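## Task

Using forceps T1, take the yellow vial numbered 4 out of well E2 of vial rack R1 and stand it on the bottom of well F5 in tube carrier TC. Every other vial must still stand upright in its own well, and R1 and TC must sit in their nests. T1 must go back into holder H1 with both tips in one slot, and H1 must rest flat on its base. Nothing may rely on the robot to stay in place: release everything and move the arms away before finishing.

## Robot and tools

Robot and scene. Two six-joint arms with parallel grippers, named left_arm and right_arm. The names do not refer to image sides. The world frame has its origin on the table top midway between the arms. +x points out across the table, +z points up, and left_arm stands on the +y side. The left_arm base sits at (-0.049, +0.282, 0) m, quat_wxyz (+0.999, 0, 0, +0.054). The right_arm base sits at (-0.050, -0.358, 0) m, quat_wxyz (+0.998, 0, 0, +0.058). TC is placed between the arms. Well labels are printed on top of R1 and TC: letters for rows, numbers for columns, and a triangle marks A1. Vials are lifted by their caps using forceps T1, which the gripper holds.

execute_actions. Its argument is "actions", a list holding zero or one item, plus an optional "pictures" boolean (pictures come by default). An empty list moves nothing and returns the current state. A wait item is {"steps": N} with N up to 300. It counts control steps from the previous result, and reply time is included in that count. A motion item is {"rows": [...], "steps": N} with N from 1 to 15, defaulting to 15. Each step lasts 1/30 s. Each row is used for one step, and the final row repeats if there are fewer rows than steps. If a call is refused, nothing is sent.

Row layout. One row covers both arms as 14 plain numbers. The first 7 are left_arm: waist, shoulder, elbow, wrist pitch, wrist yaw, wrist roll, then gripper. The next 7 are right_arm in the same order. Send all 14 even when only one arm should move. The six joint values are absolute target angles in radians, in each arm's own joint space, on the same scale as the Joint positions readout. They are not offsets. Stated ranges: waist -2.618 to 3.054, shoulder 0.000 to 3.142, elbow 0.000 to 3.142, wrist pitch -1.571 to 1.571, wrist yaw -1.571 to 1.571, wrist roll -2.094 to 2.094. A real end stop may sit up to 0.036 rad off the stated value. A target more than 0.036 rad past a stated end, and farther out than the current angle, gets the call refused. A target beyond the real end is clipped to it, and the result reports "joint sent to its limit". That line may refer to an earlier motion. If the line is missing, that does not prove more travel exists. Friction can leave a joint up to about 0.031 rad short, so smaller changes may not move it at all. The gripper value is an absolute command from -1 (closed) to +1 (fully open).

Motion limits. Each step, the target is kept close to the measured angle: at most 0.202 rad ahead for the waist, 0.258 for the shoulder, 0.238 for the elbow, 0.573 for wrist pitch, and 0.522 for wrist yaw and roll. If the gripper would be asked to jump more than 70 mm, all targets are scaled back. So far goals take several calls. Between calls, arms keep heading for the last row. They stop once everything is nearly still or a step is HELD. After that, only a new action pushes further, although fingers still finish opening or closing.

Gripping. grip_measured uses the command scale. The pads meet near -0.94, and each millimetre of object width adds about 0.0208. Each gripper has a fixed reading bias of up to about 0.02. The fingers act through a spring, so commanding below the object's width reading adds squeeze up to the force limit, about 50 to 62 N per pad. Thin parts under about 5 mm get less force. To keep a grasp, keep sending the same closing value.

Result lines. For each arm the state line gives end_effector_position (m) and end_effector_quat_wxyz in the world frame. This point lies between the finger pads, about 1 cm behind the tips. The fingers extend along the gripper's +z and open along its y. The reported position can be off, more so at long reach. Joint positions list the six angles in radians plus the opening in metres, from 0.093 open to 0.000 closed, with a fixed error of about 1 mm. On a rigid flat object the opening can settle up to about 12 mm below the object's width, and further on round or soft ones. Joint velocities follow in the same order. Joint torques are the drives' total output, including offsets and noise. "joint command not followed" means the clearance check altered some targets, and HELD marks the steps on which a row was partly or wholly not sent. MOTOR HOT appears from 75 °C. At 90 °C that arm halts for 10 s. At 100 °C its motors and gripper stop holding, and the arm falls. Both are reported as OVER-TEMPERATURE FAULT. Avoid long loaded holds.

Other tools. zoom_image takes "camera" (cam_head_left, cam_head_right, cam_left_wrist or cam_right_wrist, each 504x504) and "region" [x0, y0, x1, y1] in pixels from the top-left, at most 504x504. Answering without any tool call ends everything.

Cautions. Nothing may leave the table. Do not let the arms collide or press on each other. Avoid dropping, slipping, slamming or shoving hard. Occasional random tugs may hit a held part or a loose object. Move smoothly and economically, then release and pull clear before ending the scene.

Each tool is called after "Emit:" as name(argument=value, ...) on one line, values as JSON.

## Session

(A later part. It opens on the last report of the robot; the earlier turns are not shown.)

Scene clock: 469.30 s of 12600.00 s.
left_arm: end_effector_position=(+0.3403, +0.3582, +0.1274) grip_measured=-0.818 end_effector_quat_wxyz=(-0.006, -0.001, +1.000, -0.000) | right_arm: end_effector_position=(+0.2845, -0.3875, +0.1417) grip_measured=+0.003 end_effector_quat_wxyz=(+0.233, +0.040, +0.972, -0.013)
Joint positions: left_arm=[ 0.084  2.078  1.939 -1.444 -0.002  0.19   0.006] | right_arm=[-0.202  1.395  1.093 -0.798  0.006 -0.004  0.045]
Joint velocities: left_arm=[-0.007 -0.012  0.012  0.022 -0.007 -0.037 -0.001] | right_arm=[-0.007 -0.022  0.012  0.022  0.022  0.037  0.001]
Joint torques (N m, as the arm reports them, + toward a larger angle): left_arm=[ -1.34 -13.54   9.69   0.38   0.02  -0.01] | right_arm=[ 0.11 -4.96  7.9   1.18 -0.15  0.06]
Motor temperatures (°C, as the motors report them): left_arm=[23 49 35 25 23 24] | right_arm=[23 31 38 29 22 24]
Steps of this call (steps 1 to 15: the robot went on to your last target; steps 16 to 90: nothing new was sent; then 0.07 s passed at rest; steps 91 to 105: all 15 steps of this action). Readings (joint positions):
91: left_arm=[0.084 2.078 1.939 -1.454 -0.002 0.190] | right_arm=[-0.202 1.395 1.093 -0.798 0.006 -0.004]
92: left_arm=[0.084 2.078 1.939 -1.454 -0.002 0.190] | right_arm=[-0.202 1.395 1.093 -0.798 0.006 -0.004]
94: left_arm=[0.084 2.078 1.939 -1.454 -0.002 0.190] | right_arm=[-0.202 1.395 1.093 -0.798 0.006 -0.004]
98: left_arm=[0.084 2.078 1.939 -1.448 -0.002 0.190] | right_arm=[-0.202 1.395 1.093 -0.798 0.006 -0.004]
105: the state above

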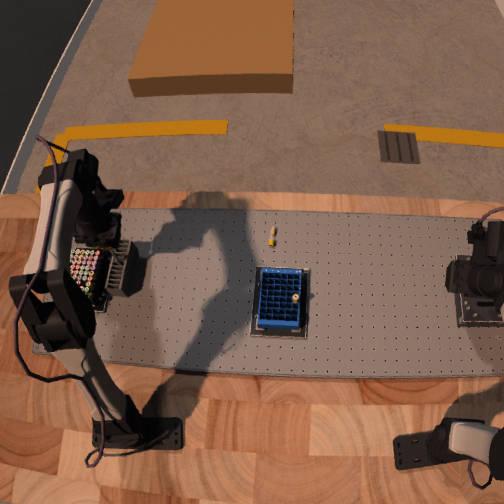

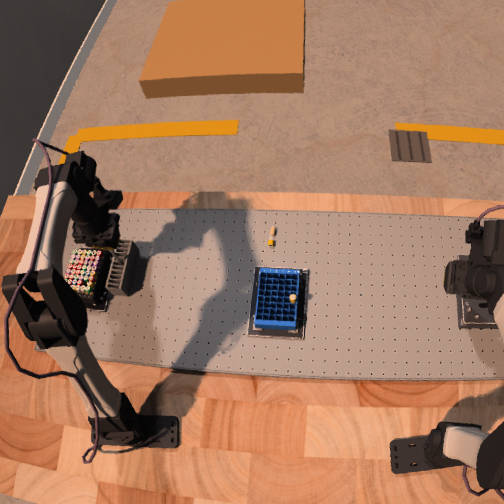

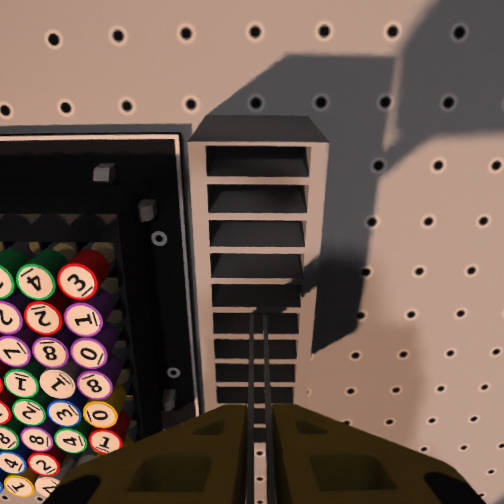

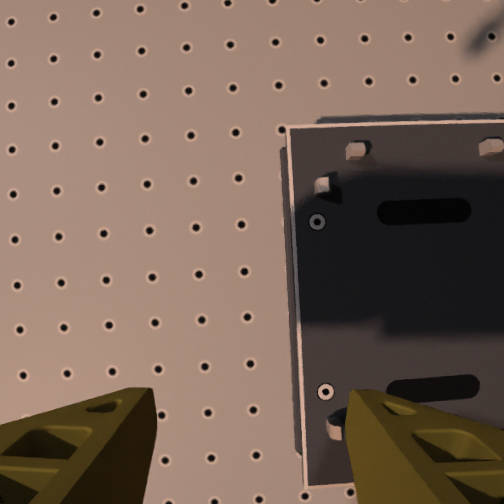

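Emit:
execute_actions(actions=[{"rows":[[0.075,2.064,1.92,-1.44,0,0.19,-0.82,-0.2,1.4,1.1,-0.8,0,0,0],[0.075,2.062,1.905,-1.425,0,0.19,-0.82,-0.2,1.4,1.1,-0.8,0,0,0],[0.075,2.06,1.89,-1.41,0,0.19,-0.82,-0.2,1.4,1.1,-0.8,0,0,0],[0.075,2.058,1.875,-1.395,0,0.19,-0.82,-0.2,1.4,1.1,-0.8,0,0,0],[0.075,2.056,1.86,-1.38,0,0.19,-0.82,-0.2,1.4,1.1,-0.8,0,0,0],[0.075,2.054,1.845,-1.365,0,0.19,-0.82,-0.2,1.4,1.1,-0.8,0,0,0],[0.075,2.052,1.83,-1.35,0,0.19,-0.82,-0.2,1.4,1.1,-0.8,0,0,0],[0.075,2.05,1.815,-1.335,0,0.19,-0.82,-0.2,1.4,1.1,-0.8,0,0,0],[0.075,2.048,1.80,-1.32,0,0.19,-0.82,-0.2,1.4,1.1,-0.8,0,0,0],[0.075,2.046,1.785,-1.305,0,0.19,-0.82,-0.2,1.4,1.1,-0.8,0,0,0],[0.075,2.044,1.77,-1.29,0,0.19,-0.82,-0.2,1.4,1.1,-0.8,0,0,0]],"steps":15}])

Emit:
execute_actions(actions=[{"steps":15}])

Scene clock: 477.13 s of 12600.00 s.
left_arm: end_effector_position=(+0.3339, +0.3570, +0.0951) grip_measured=-0.818 end_effector_quat_wxyz=(-0.015, -0.001, +1.000, -0.002) | right_arm: end_effector_position=(+0.2845, -0.3875, +0.1417) grip_measured=+0.003 end_effector_quat_wxyz=(+0.233, +0.040, +0.972, -0.013)
Joint positions: left_arm=[ 0.084  2.063  1.788 -1.325 -0.002  0.19   0.006] | right_arm=[-0.202  1.395  1.093 -0.798  0.006 -0.004  0.045]
Joint velocities: left_arm=[ 0.007 -0.066 -0.042 -0.007  0.022 -0.007  0.   ] | right_arm=[-0.007  0.002 -0.007 -0.007 -0.007  0.051  0.001]
Joint torques (N m, as the arm reports them, + toward a larger angle): left_arm=[ -1.24 -13.82   6.21   0.53   0.06  -0.01] | right_arm=[-0.06 -4.91  7.87  1.21 -0.07  0.04]
Motor temperatures (°C, as the motors report them): left_arm=[23 50 35 25 23 24] | right_arm=[23 31 38 29 22 24]
Steps of this call (steps 1 to 15: the robot went on to your last target; steps 16 to 90: nothing new was sent; then 4.33 s passed at rest; steps 91 to 105: all 15 steps of this action). Readings (joint positions):
91: left_arm=[0.084 2.078 1.939 -1.443 -0.002 0.190] | right_arm=[-0.202 1.395 1.093 -0.798 0.006 -0.004]
92: left_arm=[0.084 2.077 1.936 -1.441 -0.002 0.190] | right_arm=[-0.202 1.395 1.093 -0.798 0.006 -0.004]
94: left_arm=[0.084 2.074 1.916 -1.431 -0.002 0.190] | right_arm=[-0.202 1.395 1.093 -0.798 0.006 -0.004]
98: left_arm=[0.084 2.071 1.857 -1.387 -0.002 0.190] | right_arm=[-0.202 1.395 1.093 -0.798 0.006 -0.004]
105: the state above

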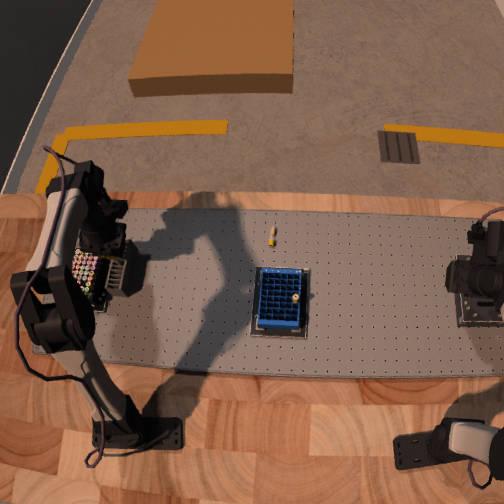

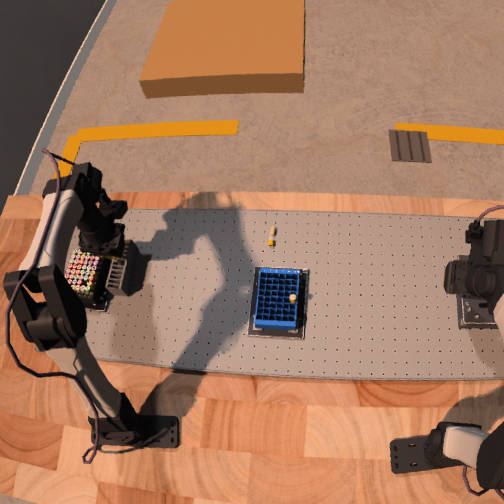

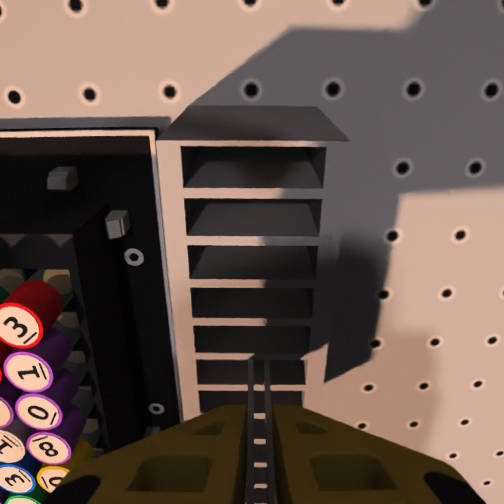

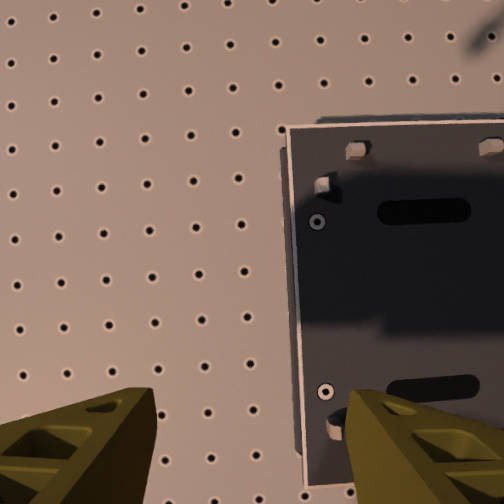

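Scene clock: 477.63 s of 12600.00 s.
left_arm: end_effector_position=(+0.3344, +0.3571, +0.0949) grip_measured=-0.818 end_effector_quat_wxyz=(-0.013, -0.001, +1.000, -0.002) | right_arm: end_effector_position=(+0.2845, -0.3875, +0.1417) grip_measured=+0.003 end_effector_quat_wxyz=(+0.233, +0.040, +0.972, -0.013)
Joint positions: left_arm=[ 0.084  2.062  1.786 -1.321 -0.002  0.19   0.006] | right_arm=[-0.202  1.395  1.093 -0.798  0.006 -0.004  0.045]
Joint velocities: left_arm=[ 0.017 -0.002  0.017 -0.037  0.022  0.022 -0.   ] | right_arm=[ 0.002 -0.007  0.017  0.022 -0.007  0.037 -0.   ]
Joint torques (N m, as the arm reports them, + toward a larger angle): left_arm=[ -1.23 -13.85   6.11   0.54   0.05   0.03] | right_arm=[ 0.08 -4.93  7.88  1.22 -0.1   0.1 ]
Motor temperatures (°C, as the motors report them): left_arm=[23 50 35 25 23 24] | right_arm=[23 31 38 29 22 24]
Steps of this call (steps 1 to 15: the robot went on to your last target). Readings (joint positions):
1: left_arm=[0.084 2.062 1.787 -1.324 -0.002 0.190] | right_arm=[-0.202 1.395 1.093 -0.798 0.006 -0.004]
2: left_arm=[0.084 2.062 1.786 -1.322 -0.002 0.190] | right_arm=[-0.202 1.395 1.093 -0.798 0.006 -0.004]
4: left_arm=[0.084 2.062 1.786 -1.321 -0.002 0.190] | right_arm=[-0.202 1.395 1.093 -0.798 0.006 -0.004]
8: left_arm=[0.084 2.062 1.786 -1.321 -0.002 0.190] | right_arm=[-0.202 1.395 1.093 -0.798 0.006 -0.004]
15: the state above
All arms were judged still, so your last target was given up. Only a new action makes them travel on or press farther. Fingers that are still opening or closing keep moving.

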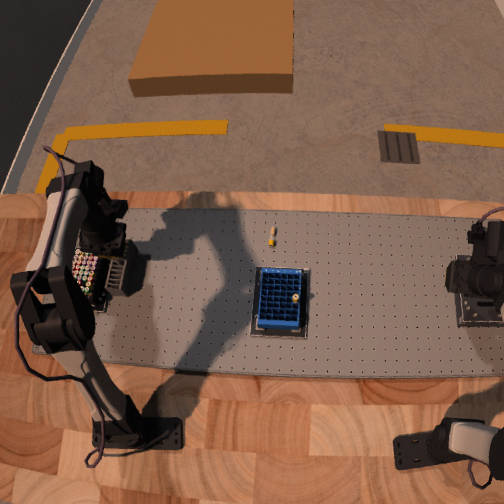

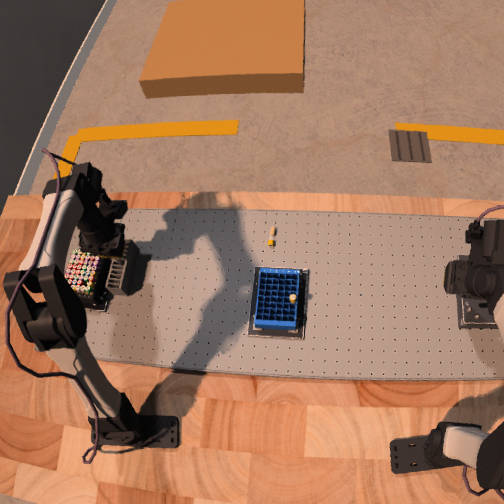

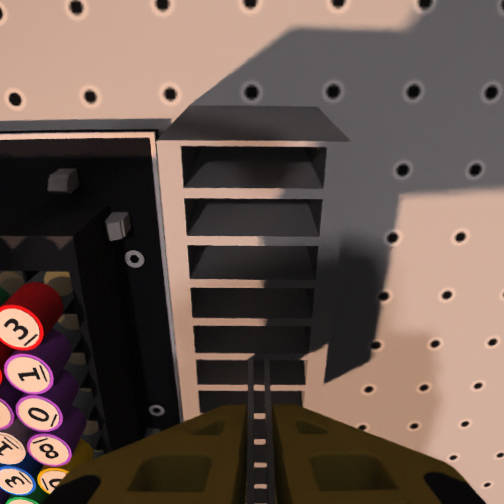

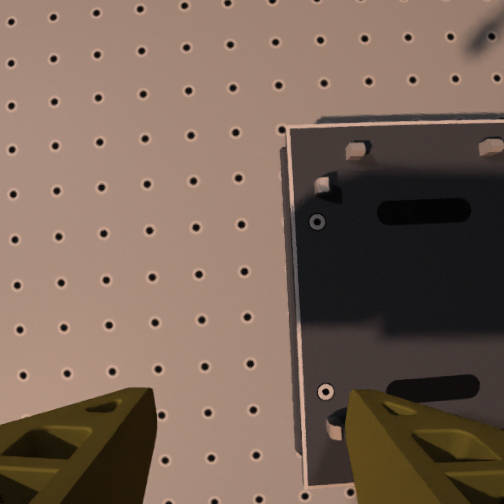

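Seated. Release and lift.

Emit:
execute_actions(actions=[{"rows":[[0.084,2.06,1.786,-1.32,0,0.19,-0.7,-0.2,1.4,1.1,-0.8,0,0,0],[0.084,2.06,1.786,-1.32,0,0.19,-0.6,-0.2,1.4,1.1,-0.8,0,0,0],[0.084,2.06,1.786,-1.32,0,0.19,-0.5,-0.2,1.4,1.1,-0.8,0,0,0],[0.084,2.06,1.786,-1.32,0,0.19,-0.4,-0.2,1.4,1.1,-0.8,0,0,0]],"steps":15}], pictures=false)

Emit:
execute_actions(actions=[{"rows":[[0.084,2.062,1.82,-1.34,0,0.19,-0.4,-0.2,1.4,1.1,-0.8,0,0,0],[0.084,2.064,1.845,-1.365,0,0.19,-0.4,-0.2,1.4,1.1,-0.8,0,0,0],[0.084,2.066,1.87,-1.39,0,0.19,-0.4,-0.2,1.4,1.1,-0.8,0,0,0],[0.084,2.068,1.895,-1.415,0,0.19,-0.4,-0.2,1.4,1.1,-0.8,0,0,0],[0.084,2.07,1.92,-1.44,0,0.19,-0.4,-0.2,1.4,1.1,-0.8,0,0,0],[0.084,2.072,1.945,-1.465,0,0.19,-0.4,-0.2,1.4,1.1,-0.8,0,0,0],[0.084,2.074,1.97,-1.49,0,0.19,-0.4,-0.2,1.4,1.1,-0.8,0,0,0],[0.084,2.076,1.995,-1.515,0,0.19,-0.4,-0.2,1.4,1.1,-0.8,0,0,0],[0.084,2.078,2.02,-1.54,0,0.19,-0.4,-0.2,1.4,1.1,-0.8,0,0,0],[0.084,2.07,2.045,-1.56,0,0.19,-0.4,-0.2,1.4,1.1,-0.8,0,0,0],[0.084,2.06,2.07,-1.56,0,0.19,-0.4,-0.2,1.4,1.1,-0.8,0,0,0],[0.084,2.04,2.09,-1.56,0,0.19,-0.4,-0.2,1.4,1.1,-0.8,0,0,0],[0.084,2.02,2.10,-1.56,0,0.19,-0.4,-0.2,1.4,1.1,-0.8,0,0,0],[0.084,2.0,2.10,-1.56,0,0.19,-0.4,-0.2,1.4,1.1,-0.8,0,0,0],[0.084,1.98,2.10,-1.56,0,0.19,-0.4,-0.2,1.4,1.1,-0.8,0,0,0]],"steps":15}], pictures=false)

Emit:
execute_actions(actions=[{"steps":20}])

Scene clock: 486.73 s of 12600.00 s.
left_arm: end_effector_position=(+0.3344, +0.3571, +0.0949) grip_measured=-0.401 end_effector_quat_wxyz=(-0.013, -0.001, +1.000, -0.002) | right_arm: end_effector_position=(+0.2845, -0.3875, +0.1417) grip_measured=+0.003 end_effector_quat_wxyz=(+0.233, +0.040, +0.972, -0.013)
Joint positions: left_arm=[ 0.084  2.062  1.786 -1.321 -0.002  0.19   0.026] | right_arm=[-0.202  1.395  1.093 -0.798  0.006 -0.004  0.045]
Joint velocities: left_arm=[ 0.007 -0.012 -0.007  0.022 -0.007 -0.022  0.   ] | right_arm=[-0.007 -0.012  0.012  0.007 -0.022 -0.066 -0.001]
Joint torques (N m, as the arm reports them, + toward a larger angle): left_arm=[ -0.58 -12.53   7.52   0.26   0.03  -0.02] | right_arm=[ 0.11 -4.78  7.86  1.17 -0.1   0.07]
Motor temperatures (°C, as the motors report them): left_arm=[23 51 35 25 23 24] | right_arm=[23 31 39 29 22 24]
Steps of this call (steps 1 to 90: nothing new was sent; then 5.60 s passed at rest; steps 91 to 105: all 15 steps of this action). Readings (joint positions):
91: left_arm=[0.084 2.062 1.786 -1.321 -0.002 0.190] | right_arm=[-0.202 1.395 1.093 -0.798 0.006 -0.004]
92: left_arm=[0.084 2.062 1.786 -1.321 -0.002 0.190] | right_arm=[-0.202 1.395 1.093 -0.798 0.006 -0.004]
94: left_arm=[0.084 2.062 1.786 -1.321 -0.002 0.190] | right_arm=[-0.202 1.395 1.093 -0.798 0.006 -0.004]
98: left_arm=[0.084 2.062 1.786 -1.321 -0.002 0.190] | right_arm=[-0.202 1.395 1.093 -0.798 0.006 -0.004]
105: the state above

Scene clock: 487.23 s of 12600.00 s.
left_arm: end_effector_position=(+0.3480, +0.3597, +0.1738) grip_measured=-0.401 end_effector_quat_wxyz=(+0.043, -0.001, +0.999, +0.009) | right_arm: end_effector_position=(+0.2845, -0.3875, +0.1417) grip_measured=+0.003 end_effector_quat_wxyz=(+0.233, +0.040, +0.972, -0.013)
Joint positions: left_arm=[ 0.084  2.042  2.068 -1.511 -0.002  0.19   0.026] | right_arm=[-0.202  1.395  1.093 -0.798  0.006 -0.004  0.045]
Joint velocities: left_arm=[ 0.002 -0.471  0.134 -0.139  0.037 -0.037 -0.   ] | right_arm=[-0.012  0.002 -0.027 -0.051  0.066  0.081 -0.   ]
Joint torques (N m, as the arm reports them, + toward a larger angle): left_arm=[ -0.45 -15.21   9.47   0.25   0.06   0.04] | right_arm=[ 0.27 -4.92  7.99  1.17 -0.1   0.02]
Motor temperatures (°C, as the motors report them): left_arm=[23 51 35 25 23 24] | right_arm=[23 31 39 29 22 24]
Steps of this call (steps 1 to 15: all 15 steps of this action). Readings (joint positions):
1: left_arm=[0.084 2.062 1.788 -1.322 -0.002 0.190] | right_arm=[-0.202 1.395 1.093 -0.798 0.006 -0.004]
2: left_arm=[0.084 2.063 1.795 -1.329 -0.002 0.190] | right_arm=[-0.202 1.395 1.093 -0.798 0.006 -0.004]
4: left_arm=[0.084 2.069 1.830 -1.354 -0.002 0.190] | right_arm=[-0.202 1.395 1.093 -0.798 0.006 -0.004]
8: left_arm=[0.084 2.072 1.931 -1.418 -0.002 0.190] | right_arm=[-0.202 1.395 1.093 -0.798 0.006 -0.004]
15: the state above

Scene clock: 487.90 s of 12600.00 s.
left_arm: end_effector_position=(+0.3379, +0.3577, +0.2019) grip_measured=-0.401 end_effector_quat_wxyz=(+0.065, -0.001, +0.998, +0.013) | right_arm: end_effector_position=(+0.2845, -0.3875, +0.1417) grip_measured=+0.003 end_effector_quat_wxyz=(+0.233, +0.040, +0.972, -0.013)
Joint positions: left_arm=[ 0.084  1.979  2.088 -1.547 -0.002  0.19   0.026] | right_arm=[-0.202  1.395  1.093 -0.798  0.006 -0.004  0.045]
Joint velocities: left_arm=[-0.002  0.007 -0.012 -0.051  0.007  0.051 -0.001] | right_arm=[ 0.002 -0.002 -0.002  0.007 -0.066  0.022  0.001]
Joint torques (N m, as the arm reports them, + toward a larger angle): left_arm=[ -0.56 -11.37   8.22   0.43   0.11   0.  ] | right_arm=[-0.04 -5.07  7.82  1.19 -0.06 -0.02]
Motor temperatures (°C, as the motors report them): left_arm=[23 51 35 25 23 24] | right_arm=[23 31 39 29 22 24]
Steps of this call (steps 1 to 20: the robot went on to your last target). Readings (joint positions):
1: left_arm=[0.084 2.026 2.072 -1.517 -0.002 0.190] | right_arm=[-0.202 1.395 1.093 -0.798 0.006 -0.004]
2: left_arm=[0.084 2.010 2.076 -1.523 -0.002 0.190] | right_arm=[-0.202 1.395 1.093 -0.798 0.006 -0.004]
4: left_arm=[0.084 1.987 2.084 -1.533 -0.002 0.190] | right_arm=[-0.202 1.395 1.093 -0.798 0.006 -0.004]
8: left_arm=[0.084 1.978 2.088 -1.543 -0.002 0.190] | right_arm=[-0.202 1.395 1.093 -0.798 0.006 -0.004]
20: the state above

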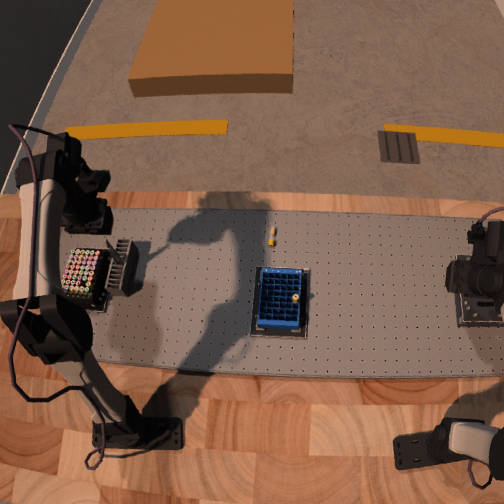

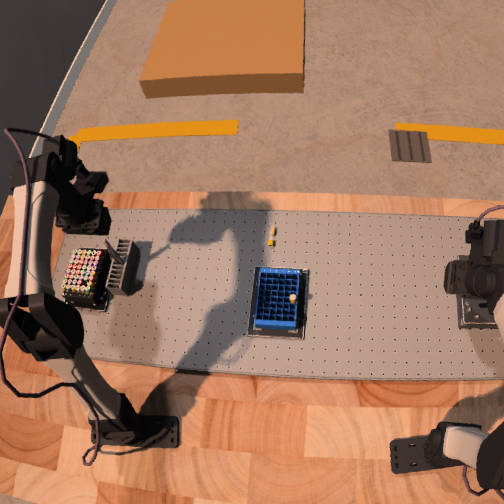

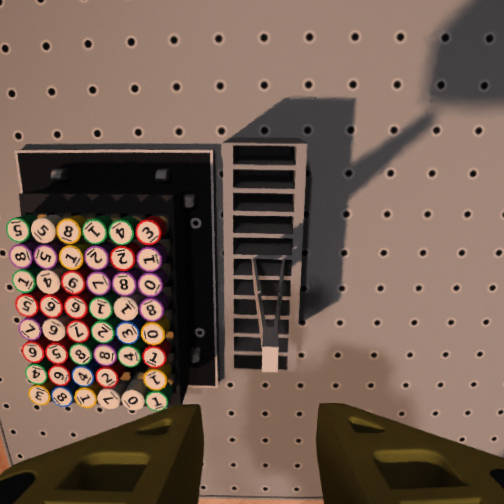

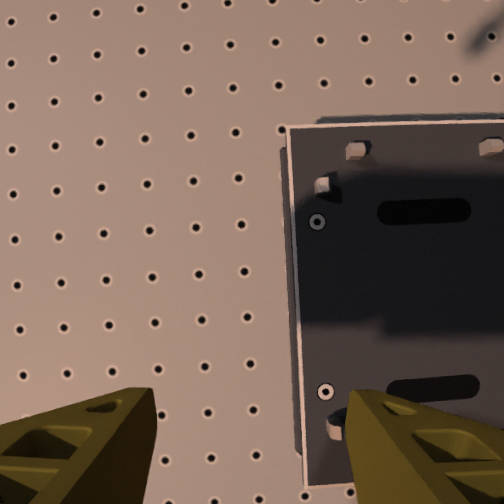

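Emit:
execute_actions(actions=[{"rows":[[0.12,1.95,2.04,-1.54,0,0.23,-1,-0.2,1.4,1.1,-0.8,0,0,0],[0.16,1.92,1.98,-1.52,0,0.27,-1,-0.2,1.4,1.1,-0.8,0,0,0],[0.20,1.89,1.92,-1.50,0,0.31,-1,-0.2,1.4,1.1,-0.8,0,0,0],[0.24,1.86,1.86,-1.49,0,0.35,-1,-0.2,1.4,1.1,-0.8,0,0,0],[0.28,1.83,1.80,-1.47,0,0.39,-1,-0.2,1.4,1.1,-0.8,0,0,0],[0.32,1.80,1.74,-1.46,0,0.43,-1,-0.2,1.4,1.1,-0.8,0,0,0],[0.36,1.77,1.68,-1.44,0,0.47,-1,-0.2,1.4,1.1,-0.8,0,0,0],[0.40,1.74,1.62,-1.42,0,0.51,-1,-0.2,1.4,1.1,-0.8,0,0,0],[0.44,1.72,1.57,-1.41,0,0.55,-1,-0.2,1.4,1.1,-0.8,0,0,0],[0.467,1.712,1.541,-1.40,0,0.575,-1,-0.2,1.4,1.1,-0.8,0,0,0]],"steps":15}], pictures=false)

Emit:
execute_actions(actions=[{"rows":[[0.467,1.715,1.51,-1.36,0,0.575,-1,-0.2,1.4,1.1,-0.8,0,0,0],[0.467,1.72,1.475,-1.32,0,0.575,-1,-0.2,1.4,1.1,-0.8,0,0,0],[0.467,1.725,1.44,-1.28,0,0.575,-1,-0.2,1.4,1.1,-0.8,0,0,0],[0.467,1.73,1.405,-1.24,0,0.575,-1,-0.2,1.4,1.1,-0.8,0,0,0],[0.467,1.735,1.37,-1.20,0,0.575,-1,-0.2,1.4,1.1,-0.8,0,0,0],[0.467,1.74,1.335,-1.16,0,0.575,-1,-0.2,1.4,1.1,-0.8,0,0,0],[0.467,1.745,1.30,-1.12,0,0.575,-1,-0.2,1.4,1.1,-0.8,0,0,0],[0.467,1.75,1.265,-1.08,0,0.575,-1,-0.2,1.4,1.1,-0.8,0,0,0],[0.467,1.755,1.23,-1.04,0,0.575,-1,-0.2,1.4,1.1,-0.8,0,0,0],[0.467,1.76,1.195,-1.0,0,0.575,-1,-0.2,1.4,1.1,-0.8,0,0,0]],"steps":15}], pictures=false)

Emit:
execute_actions(actions=[{"steps":20}])

Scene clock: 502.13 s of 12600.00 s.
left_arm: end_effector_position=(+0.2030, +0.4497, +0.1473) grip_measured=-0.973 end_effector_quat_wxyz=(-0.023, -0.030, +0.999, -0.010) | right_arm: end_effector_position=(+0.2845, -0.3875, +0.1417) grip_measured=+0.003 end_effector_quat_wxyz=(+0.233, +0.040, +0.972, -0.013)
Joint positions: left_arm=[ 0.475  1.733  1.553 -1.441 -0.007  0.523  0.   ] | right_arm=[-0.202  1.395  1.093 -0.798  0.006 -0.004  0.045]
Joint velocities: left_arm=[-0.017 -0.007  0.002  0.154 -0.007  0.315  0.   ] | right_arm=[-0.007  0.002 -0.017 -0.022 -0.037 -0.007  0.001]
Joint torques (N m, as the arm reports them, + toward a larger angle): left_arm=[ -1.2  -10.79   6.22   0.33   0.12   0.07] | right_arm=[ 0.05 -4.87  7.95  1.18 -0.09  0.02]
Motor temperatures (°C, as the motors report them): left_arm=[23 50 35 25 23 24] | right_arm=[23 32 39 29 22 24]
Steps of this call (steps 1 to 15: the robot went on to your last target; steps 16 to 90: nothing new was sent; then 10.73 s passed at rest; steps 91 to 105: all 15 steps of this action). Readings (joint positions):
91: left_arm=[0.086 1.976 2.082 -1.545 -0.001 0.195] | right_arm=[-0.202 1.395 1.093 -0.798 0.006 -0.004]
92: left_arm=[0.096 1.966 2.059 -1.535 0.002 0.208] | right_arm=[-0.202 1.395 1.093 -0.798 0.006 -0.004]
94: left_arm=[0.144 1.924 1.967 -1.512 0.008 0.248] | right_arm=[-0.202 1.395 1.093 -0.798 0.006 -0.004]
98: left_arm=[0.327 1.814 1.731 -1.469 0.006 0.365] | right_arm=[-0.202 1.395 1.093 -0.798 0.006 -0.004]
105: the state above

Scene clock: 502.63 s of 12600.00 s.
left_arm: end_effector_position=(+0.1957, +0.4447, +0.0491) grip_measured=-0.973 end_effector_quat_wxyz=(-0.031, -0.008, +0.999, -0.016) | right_arm: end_effector_position=(+0.2845, -0.3875, +0.1417) grip_measured=+0.003 end_effector_quat_wxyz=(+0.233, +0.040, +0.972, -0.013)
Joint positions: left_arm=[ 0.475  1.768  1.199 -1.072 -0.006  0.567  0.   ] | right_arm=[-0.202  1.395  1.093 -0.798  0.006 -0.004  0.045]
Joint velocities: left_arm=[ 0.007  0.017  0.002  0.271 -0.051  0.051  0.   ] | right_arm=[-0.002  0.022  0.012 -0.007  0.007 -0.051  0.   ]
Joint torques (N m, as the arm reports them, + toward a larger angle): left_arm=[-1.2  -9.56  6.67  0.33  0.11  0.1 ] | right_arm=[ 0.26 -4.99  7.74  1.18 -0.07  0.01]
Motor temperatures (°C, as the motors report them): left_arm=[23 50 35 25 23 24] | right_arm=[23 32 39 29 22 24]
Steps of this call (steps 1 to 15: all 15 steps of this action). Readings (joint positions):
1: left_arm=[0.475 1.731 1.549 -1.429 -0.006 0.532] | right_arm=[-0.202 1.395 1.093 -0.798 0.006 -0.004]
2: left_arm=[0.475 1.728 1.535 -1.409 -0.006 0.540] | right_arm=[-0.202 1.395 1.093 -0.798 0.006 -0.004]
4: left_arm=[0.475 1.725 1.485 -1.358 -0.006 0.550] | right_arm=[-0.202 1.395 1.093 -0.798 0.006 -0.004]
8: left_arm=[0.475 1.730 1.339 -1.233 -0.006 0.561] | right_arm=[-0.202 1.395 1.093 -0.798 0.006 -0.004]
15: the state above

Scene clock: 503.30 s of 12600.00 s.
left_arm: end_effector_position=(+0.2073, +0.4523, +0.0485) grip_measured=-0.973 end_effector_quat_wxyz=(-0.007, -0.008, +1.000, -0.001) | right_arm: end_effector_position=(+0.2845, -0.3875, +0.1417) grip_measured=+0.003 end_effector_quat_wxyz=(+0.233, +0.040, +0.972, -0.013)
Joint positions: left_arm=[ 0.475  1.768  1.199 -1.015 -0.006  0.568  0.   ] | right_arm=[-0.202  1.395  1.093 -0.798  0.006 -0.004  0.045]
Joint velocities: left_arm=[-0.007 -0.002  0.012 -0.007 -0.022 -0.007  0.   ] | right_arm=[-0.002 -0.002 -0.012 -0.066 -0.037  0.007  0.   ]
Joint torques (N m, as the arm reports them, + toward a larger angle): left_arm=[-1.09 -9.85  6.81  0.39  0.14  0.08] | right_arm=[-0.1  -4.73  7.8   1.18 -0.08  0.02]
Motor temperatures (°C, as the motors report them): left_arm=[23 50 35 25 23 24] | right_arm=[23 32 39 29 22 24]
Steps of this call (steps 1 to 20: the robot went on to your last target). Readings (joint positions):
1: left_arm=[0.475 1.768 1.199 -1.060 -0.006 0.567] | right_arm=[-0.202 1.395 1.093 -0.798 0.006 -0.004]
2: left_arm=[0.475 1.768 1.199 -1.049 -0.006 0.567] | right_arm=[-0.202 1.395 1.093 -0.798 0.006 -0.004]
4: left_arm=[0.475 1.768 1.199 -1.035 -0.006 0.567] | right_arm=[-0.202 1.395 1.093 -0.798 0.006 -0.004]
8: left_arm=[0.475 1.768 1.199 -1.021 -0.006 0.568] | right_arm=[-0.202 1.395 1.093 -0.798 0.006 -0.004]
20: the state above

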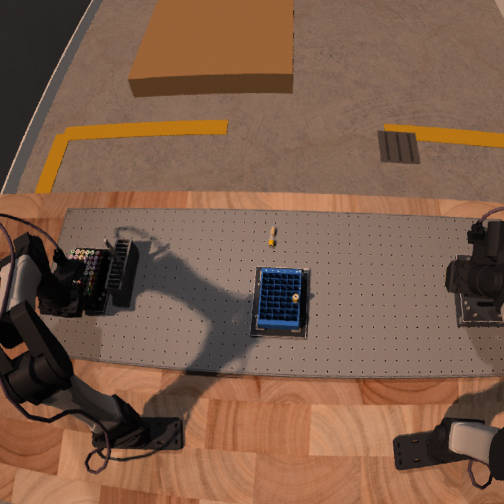

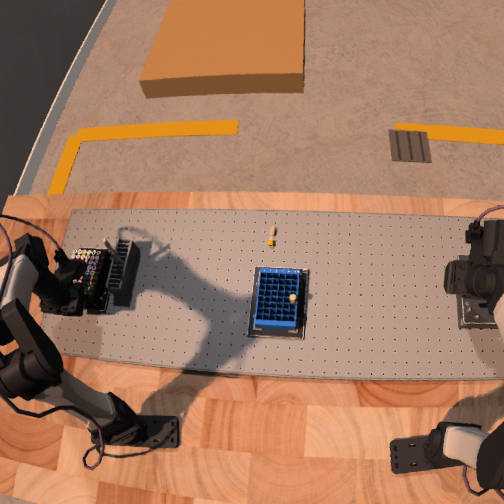

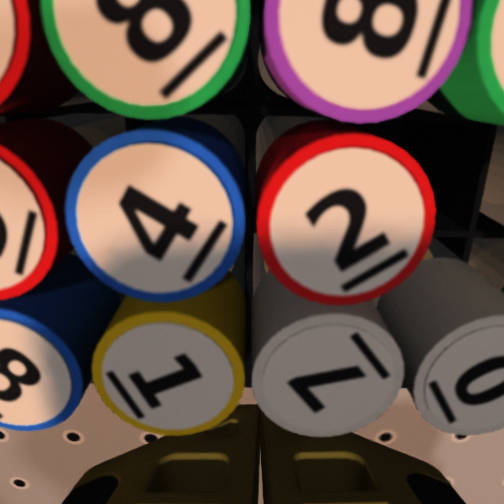

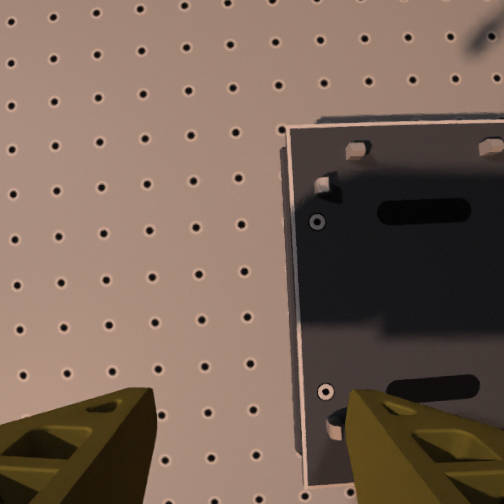

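Emit:
execute_actions(actions=[{"rows":[[0.46,1.76,1.195,-0.98,0,0.575,-1,-0.2,1.4,1.1,-0.8,0,0,0],[0.455,1.76,1.195,-0.97,0,0.575,-1,-0.2,1.4,1.1,-0.8,0,0,0],[0.45,1.76,1.195,-0.96,0,0.575,-1,-0.2,1.4,1.1,-0.8,0,0,0],[0.445,1.76,1.195,-0.95,0,0.575,-1,-0.2,1.4,1.1,-0.8,0,0,0],[0.44,1.76,1.195,-0.94,0,0.575,-1,-0.2,1.4,1.1,-0.8,0,0,0],[0.435,1.76,1.195,-0.93,0,0.575,-1,-0.2,1.4,1.1,-0.8,0,0,0],[0.435,1.76,1.195,-0.92,0,0.575,-1,-0.2,1.4,1.1,-0.8,0,0,0]],"steps":15}])

Scene clock: 507.87 s of 12600.00 s.
left_arm: end_effector_position=(+0.2257, +0.4522, +0.0488) grip_measured=-0.973 end_effector_quat_wxyz=(+0.020, +0.008, +1.000, +0.016) | right_arm: end_effector_position=(+0.2845, -0.3875, +0.1417) grip_measured=+0.003 end_effector_quat_wxyz=(+0.233, +0.040, +0.972, -0.013)
Joint positions: left_arm=[ 0.443  1.768  1.199 -0.951 -0.005  0.569  0.   ] | right_arm=[-0.202  1.395  1.093 -0.798  0.006 -0.004  0.045]
Joint velocities: left_arm=[-0.022 -0.002 -0.002  0.022  0.022 -0.051  0.   ] | right_arm=[-0.007  0.002 -0.012 -0.007 -0.007  0.007 -0.001]
Joint torques (N m, as the arm reports them, + toward a larger angle): left_arm=[ -1.13 -10.02   6.91   0.65   0.13   0.04] | right_arm=[-0.11 -4.91  8.13  1.18 -0.09 -0.02]
Motor temperatures (°C, as the motors report them): left_arm=[23 49 35 25 23 24] | right_arm=[23 32 39 29 22 24]
Steps of this call (steps 1 to 15: the robot went on to your last target; steps 16 to 90: nothing new was sent; then 1.07 s passed at rest; steps 91 to 105: all 15 steps of this action). Readings (joint positions):
91: left_arm=[0.474 1.768 1.199 -1.012 -0.006 0.568] | right_arm=[-0.202 1.395 1.093 -0.798 0.006 -0.004]
92: left_arm=[0.473 1.768 1.199 -1.008 -0.006 0.568] | right_arm=[-0.202 1.395 1.093 -0.798 0.006 -0.004]
94: left_arm=[0.465 1.768 1.199 -0.995 -0.006 0.568] | right_arm=[-0.202 1.395 1.093 -0.798 0.006 -0.004]
98: left_arm=[0.446 1.768 1.199 -0.964 -0.006 0.568] | right_arm=[-0.202 1.395 1.093 -0.798 0.006 -0.004]
105: the state above

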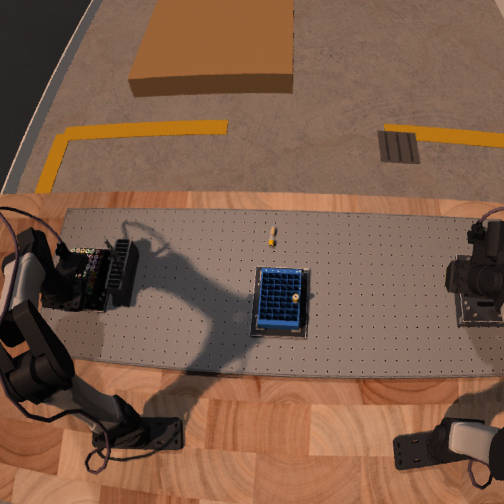

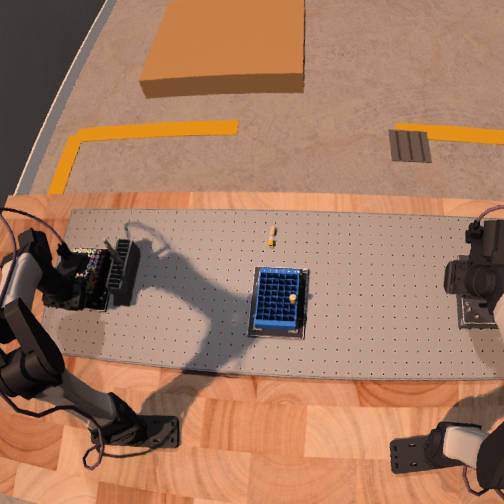

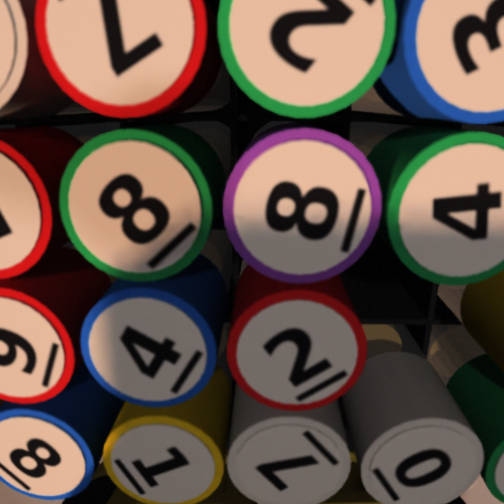

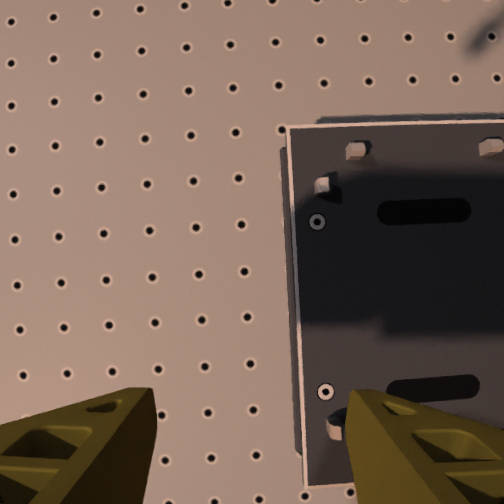

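Contact at about x=0.226. Push ~6 mm more.

Emit:
execute_actions(actions=[{"rows":[[0.428,1.76,1.195,-0.90,0,0.575,-1,-0.2,1.4,1.1,-0.8,0,0,0],[0.425,1.76,1.195,-0.88,0,0.575,-1,-0.2,1.4,1.1,-0.8,0,0,0]],"steps":15}])

Scene clock: 510.97 s of 12600.00 s.
left_arm: end_effector_position=(+0.2306, +0.4530, +0.0491) grip_measured=-0.973 end_effector_quat_wxyz=(+0.028, +0.012, +0.999, +0.022) | right_arm: end_effector_position=(+0.2845, -0.3875, +0.1417) grip_measured=+0.003 end_effector_quat_wxyz=(+0.233, +0.040, +0.972, -0.013)
Joint positions: left_arm=[ 0.437  1.768  1.199 -0.932 -0.007  0.57   0.   ] | right_arm=[-0.202  1.395  1.093 -0.798  0.006 -0.004  0.045]
Joint velocities: left_arm=[ 0.002  0.017 -0.002 -0.007 -0.022 -0.007  0.   ] | right_arm=[ 0.007 -0.002  0.002 -0.022 -0.037 -0.037 -0.   ]
Joint torques (N m, as the arm reports them, + toward a larger angle): left_arm=[-1.49 -9.92  6.95  0.91  0.18  0.09] | right_arm=[ 0.03 -4.7   8.16  1.19 -0.07  0.  ]
Motor temperatures (°C, as the motors report them): left_arm=[23 49 35 25 23 24] | right_arm=[23 32 39 29 22 24]
Steps of this call (steps 1 to 15: the robot went on to your last target; steps 16 to 78: nothing new was sent; steps 79 to 93: all 15 steps of this action). Readings (joint positions):
79: left_arm=[0.443 1.768 1.199 -0.948 -0.005 0.569] | right_arm=[-0.202 1.395 1.093 -0.798 0.006 -0.004]
80: left_arm=[0.441 1.768 1.199 -0.944 -0.005 0.570] | right_arm=[-0.202 1.395 1.093 -0.798 0.006 -0.004]
82: left_arm=[0.437 1.768 1.199 -0.934 -0.007 0.570] | right_arm=[-0.202 1.395 1.093 -0.798 0.006 -0.004]
86: left_arm=[0.437 1.768 1.199 -0.932 -0.007 0.570] | right_arm=[-0.202 1.395 1.093 -0.798 0.006 -0.004]
93: the state above

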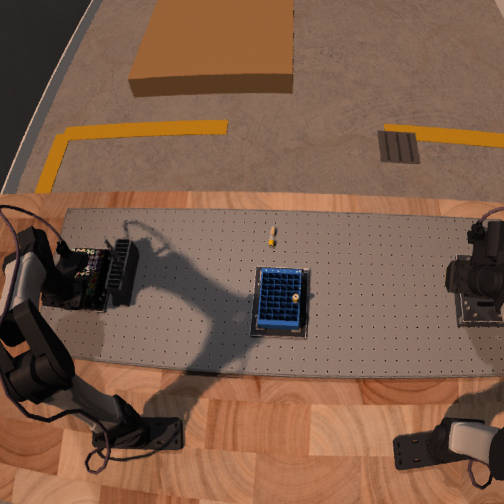

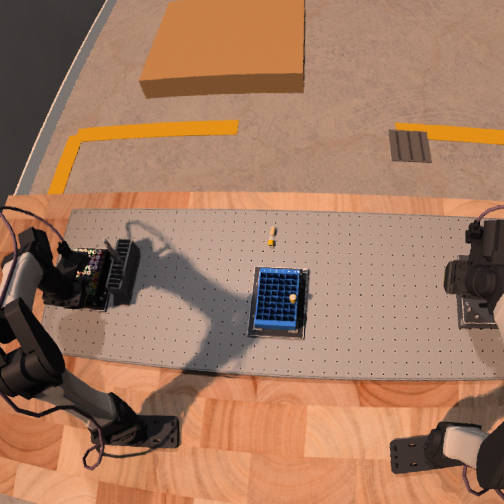

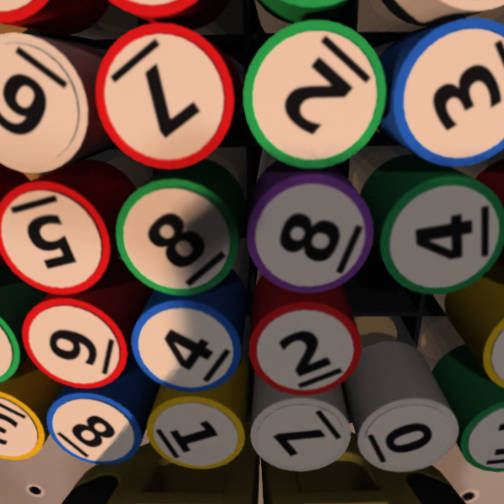

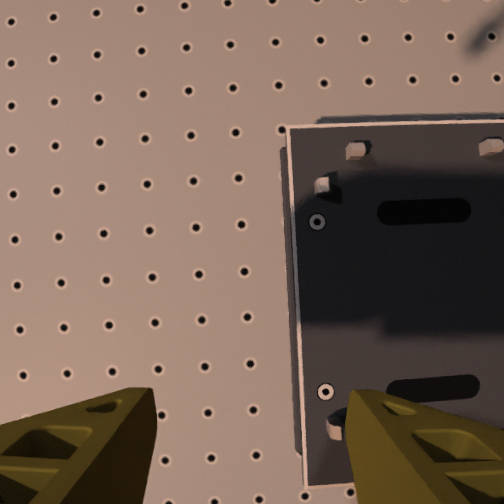

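Emit:
execute_actions(actions=[{"rows":[[0.44,1.76,1.195,-0.97,0,0.575,-1,-0.2,1.4,1.1,-0.8,0,0,0],[0.44,1.76,1.195,-1.02,0,0.575,-1,-0.2,1.4,1.1,-0.8,0,0,0],[0.44,1.76,1.195,-1.04,0,0.575,-1,-0.2,1.4,1.1,-0.8,0,0,0],[0.44,1.755,1.24,-1.08,0,0.575,-1,-0.2,1.4,1.1,-0.8,0,0,0],[0.44,1.75,1.29,-1.13,0,0.575,-1,-0.2,1.4,1.1,-0.8,0,0,0],[0.44,1.745,1.34,-1.18,0,0.575,-1,-0.2,1.4,1.1,-0.8,0,0,0],[0.44,1.74,1.39,-1.23,0,0.575,-1,-0.2,1.4,1.1,-0.8,0,0,0],[0.44,1.735,1.44,-1.28,0,0.575,-1,-0.2,1.4,1.1,-0.8,0,0,0],[0.44,1.73,1.49,-1.33,0,0.575,-1,-0.2,1.4,1.1,-0.8,0,0,0],[0.44,1.725,1.54,-1.38,0,0.575,-1,-0.2,1.4,1.1,-0.8,0,0,0],[0.44,1.72,1.59,-1.40,0,0.575,-1,-0.2,1.4,1.1,-0.8,0,0,0],[0.44,1.72,1.64,-1.40,0,0.575,-1,-0.2,1.4,1.1,-0.8,0,0,0],[0.44,1.72,1.69,-1.40,0,0.575,-1,-0.2,1.4,1.1,-0.8,0,0,0]],"steps":15}], pictures=false)

Emit:
execute_actions(actions=[{"steps":12}])

Scene clock: 526.40 s of 12600.00 s.
left_arm: end_effector_position=(+0.2555, +0.4680, +0.1789) grip_measured=-0.973 end_effector_quat_wxyz=(+0.079, +0.012, +0.995, +0.053) | right_arm: end_effector_position=(+0.2845, -0.3875, +0.1417) grip_measured=+0.003 end_effector_quat_wxyz=(+0.233, +0.040, +0.972, -0.013)
Joint positions: left_arm=[ 0.437  1.73   1.66  -1.31  -0.007  0.57   0.   ] | right_arm=[-0.202  1.395  1.093 -0.798  0.006 -0.004  0.045]
Joint velocities: left_arm=[-0.012 -0.335  0.647 -0.242 -0.051 -0.051  0.   ] | right_arm=[-0.002  0.007  0.007 -0.022  0.007 -0.037 -0.   ]
Joint torques (N m, as the arm reports them, + toward a larger angle): left_arm=[-0.22 -8.68  6.7   0.13  0.11  0.06] | right_arm=[-0.22 -4.76  7.97  1.16 -0.11  0.04]
Motor temperatures (°C, as the motors report them): left_arm=[23 48 35 26 23 24] | right_arm=[23 32 39 29 22 24]
Steps of this call (steps 1 to 15: the robot went on to your last target; steps 16 to 90: nothing new was sent; then 11.93 s passed at rest; steps 91 to 105: all 15 steps of this action). Readings (joint positions):
91: left_arm=[0.437 1.768 1.199 -0.936 -0.007 0.570] | right_arm=[-0.202 1.395 1.093 -0.798 0.006 -0.004]
92: left_arm=[0.437 1.768 1.199 -0.944 -0.007 0.570] | right_arm=[-0.202 1.395 1.093 -0.798 0.006 -0.004]
94: left_arm=[0.437 1.768 1.201 -0.978 -0.007 0.570] | right_arm=[-0.202 1.395 1.093 -0.798 0.006 -0.004]
98: left_arm=[0.437 1.768 1.322 -1.129 -0.007 0.570] | right_arm=[-0.202 1.395 1.093 -0.798 0.006 -0.004]
105: the state above

Scene clock: 526.80 s of 12600.00 s.
left_arm: end_effector_position=(+0.2439, +0.4609, +0.1891) grip_measured=-0.973 end_effector_quat_wxyz=(+0.067, +0.012, +0.997, +0.045) | right_arm: end_effector_position=(+0.2845, -0.3875, +0.1417) grip_measured=+0.003 end_effector_quat_wxyz=(+0.233, +0.040, +0.972, -0.013)
Joint positions: left_arm=[ 0.437  1.712  1.686 -1.383 -0.007  0.57   0.   ] | right_arm=[-0.202  1.395  1.093 -0.798  0.006 -0.004  0.045]
Joint velocities: left_arm=[-0.012 -0.032 -0.002 -0.081 -0.007 -0.081  0.   ] | right_arm=[-0.007 -0.022  0.012 -0.022  0.051  0.022 -0.001]
Joint torques (N m, as the arm reports them, + toward a larger angle): left_arm=[-0.31 -8.28  8.1   0.52  0.12  0.09] | right_arm=[ 0.09 -4.94  7.96  1.15 -0.1   0.  ]
Motor temperatures (°C, as the motors report them): left_arm=[23 48 35 26 23 24] | right_arm=[23 32 39 29 22 24]
Steps of this call (steps 1 to 12: the robot went on to your last target). Readings (joint positions):
1: left_arm=[0.437 1.720 1.677 -1.318 -0.007 0.570] | right_arm=[-0.202 1.395 1.093 -0.798 0.006 -0.004]
2: left_arm=[0.437 1.712 1.684 -1.327 -0.007 0.570] | right_arm=[-0.202 1.395 1.093 -0.798 0.006 -0.004]
4: left_arm=[0.437 1.709 1.686 -1.348 -0.007 0.570] | right_arm=[-0.202 1.395 1.093 -0.798 0.006 -0.004]
8: left_arm=[0.437 1.712 1.686 -1.374 -0.007 0.570] | right_arm=[-0.202 1.395 1.093 -0.798 0.006 -0.004]
12: the state above

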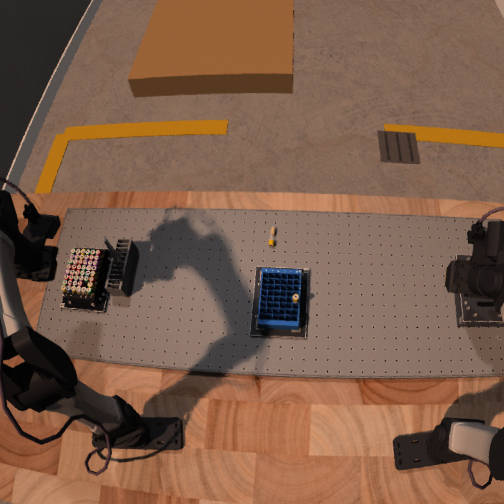

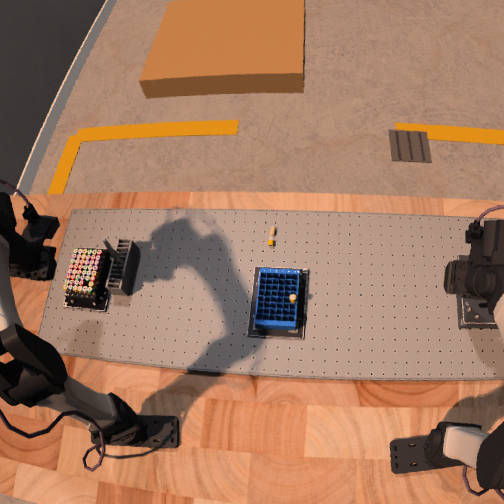

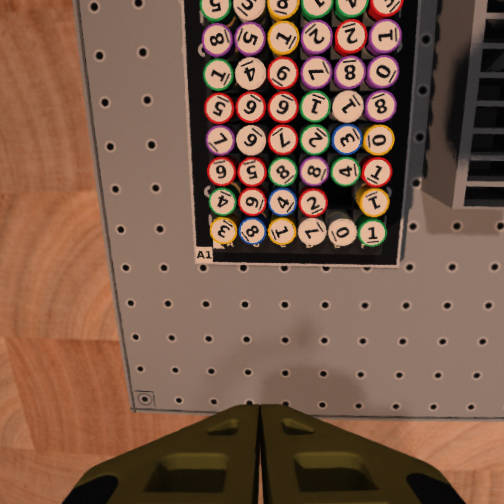

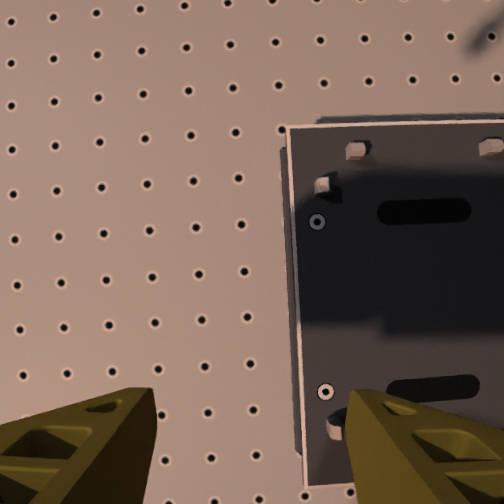

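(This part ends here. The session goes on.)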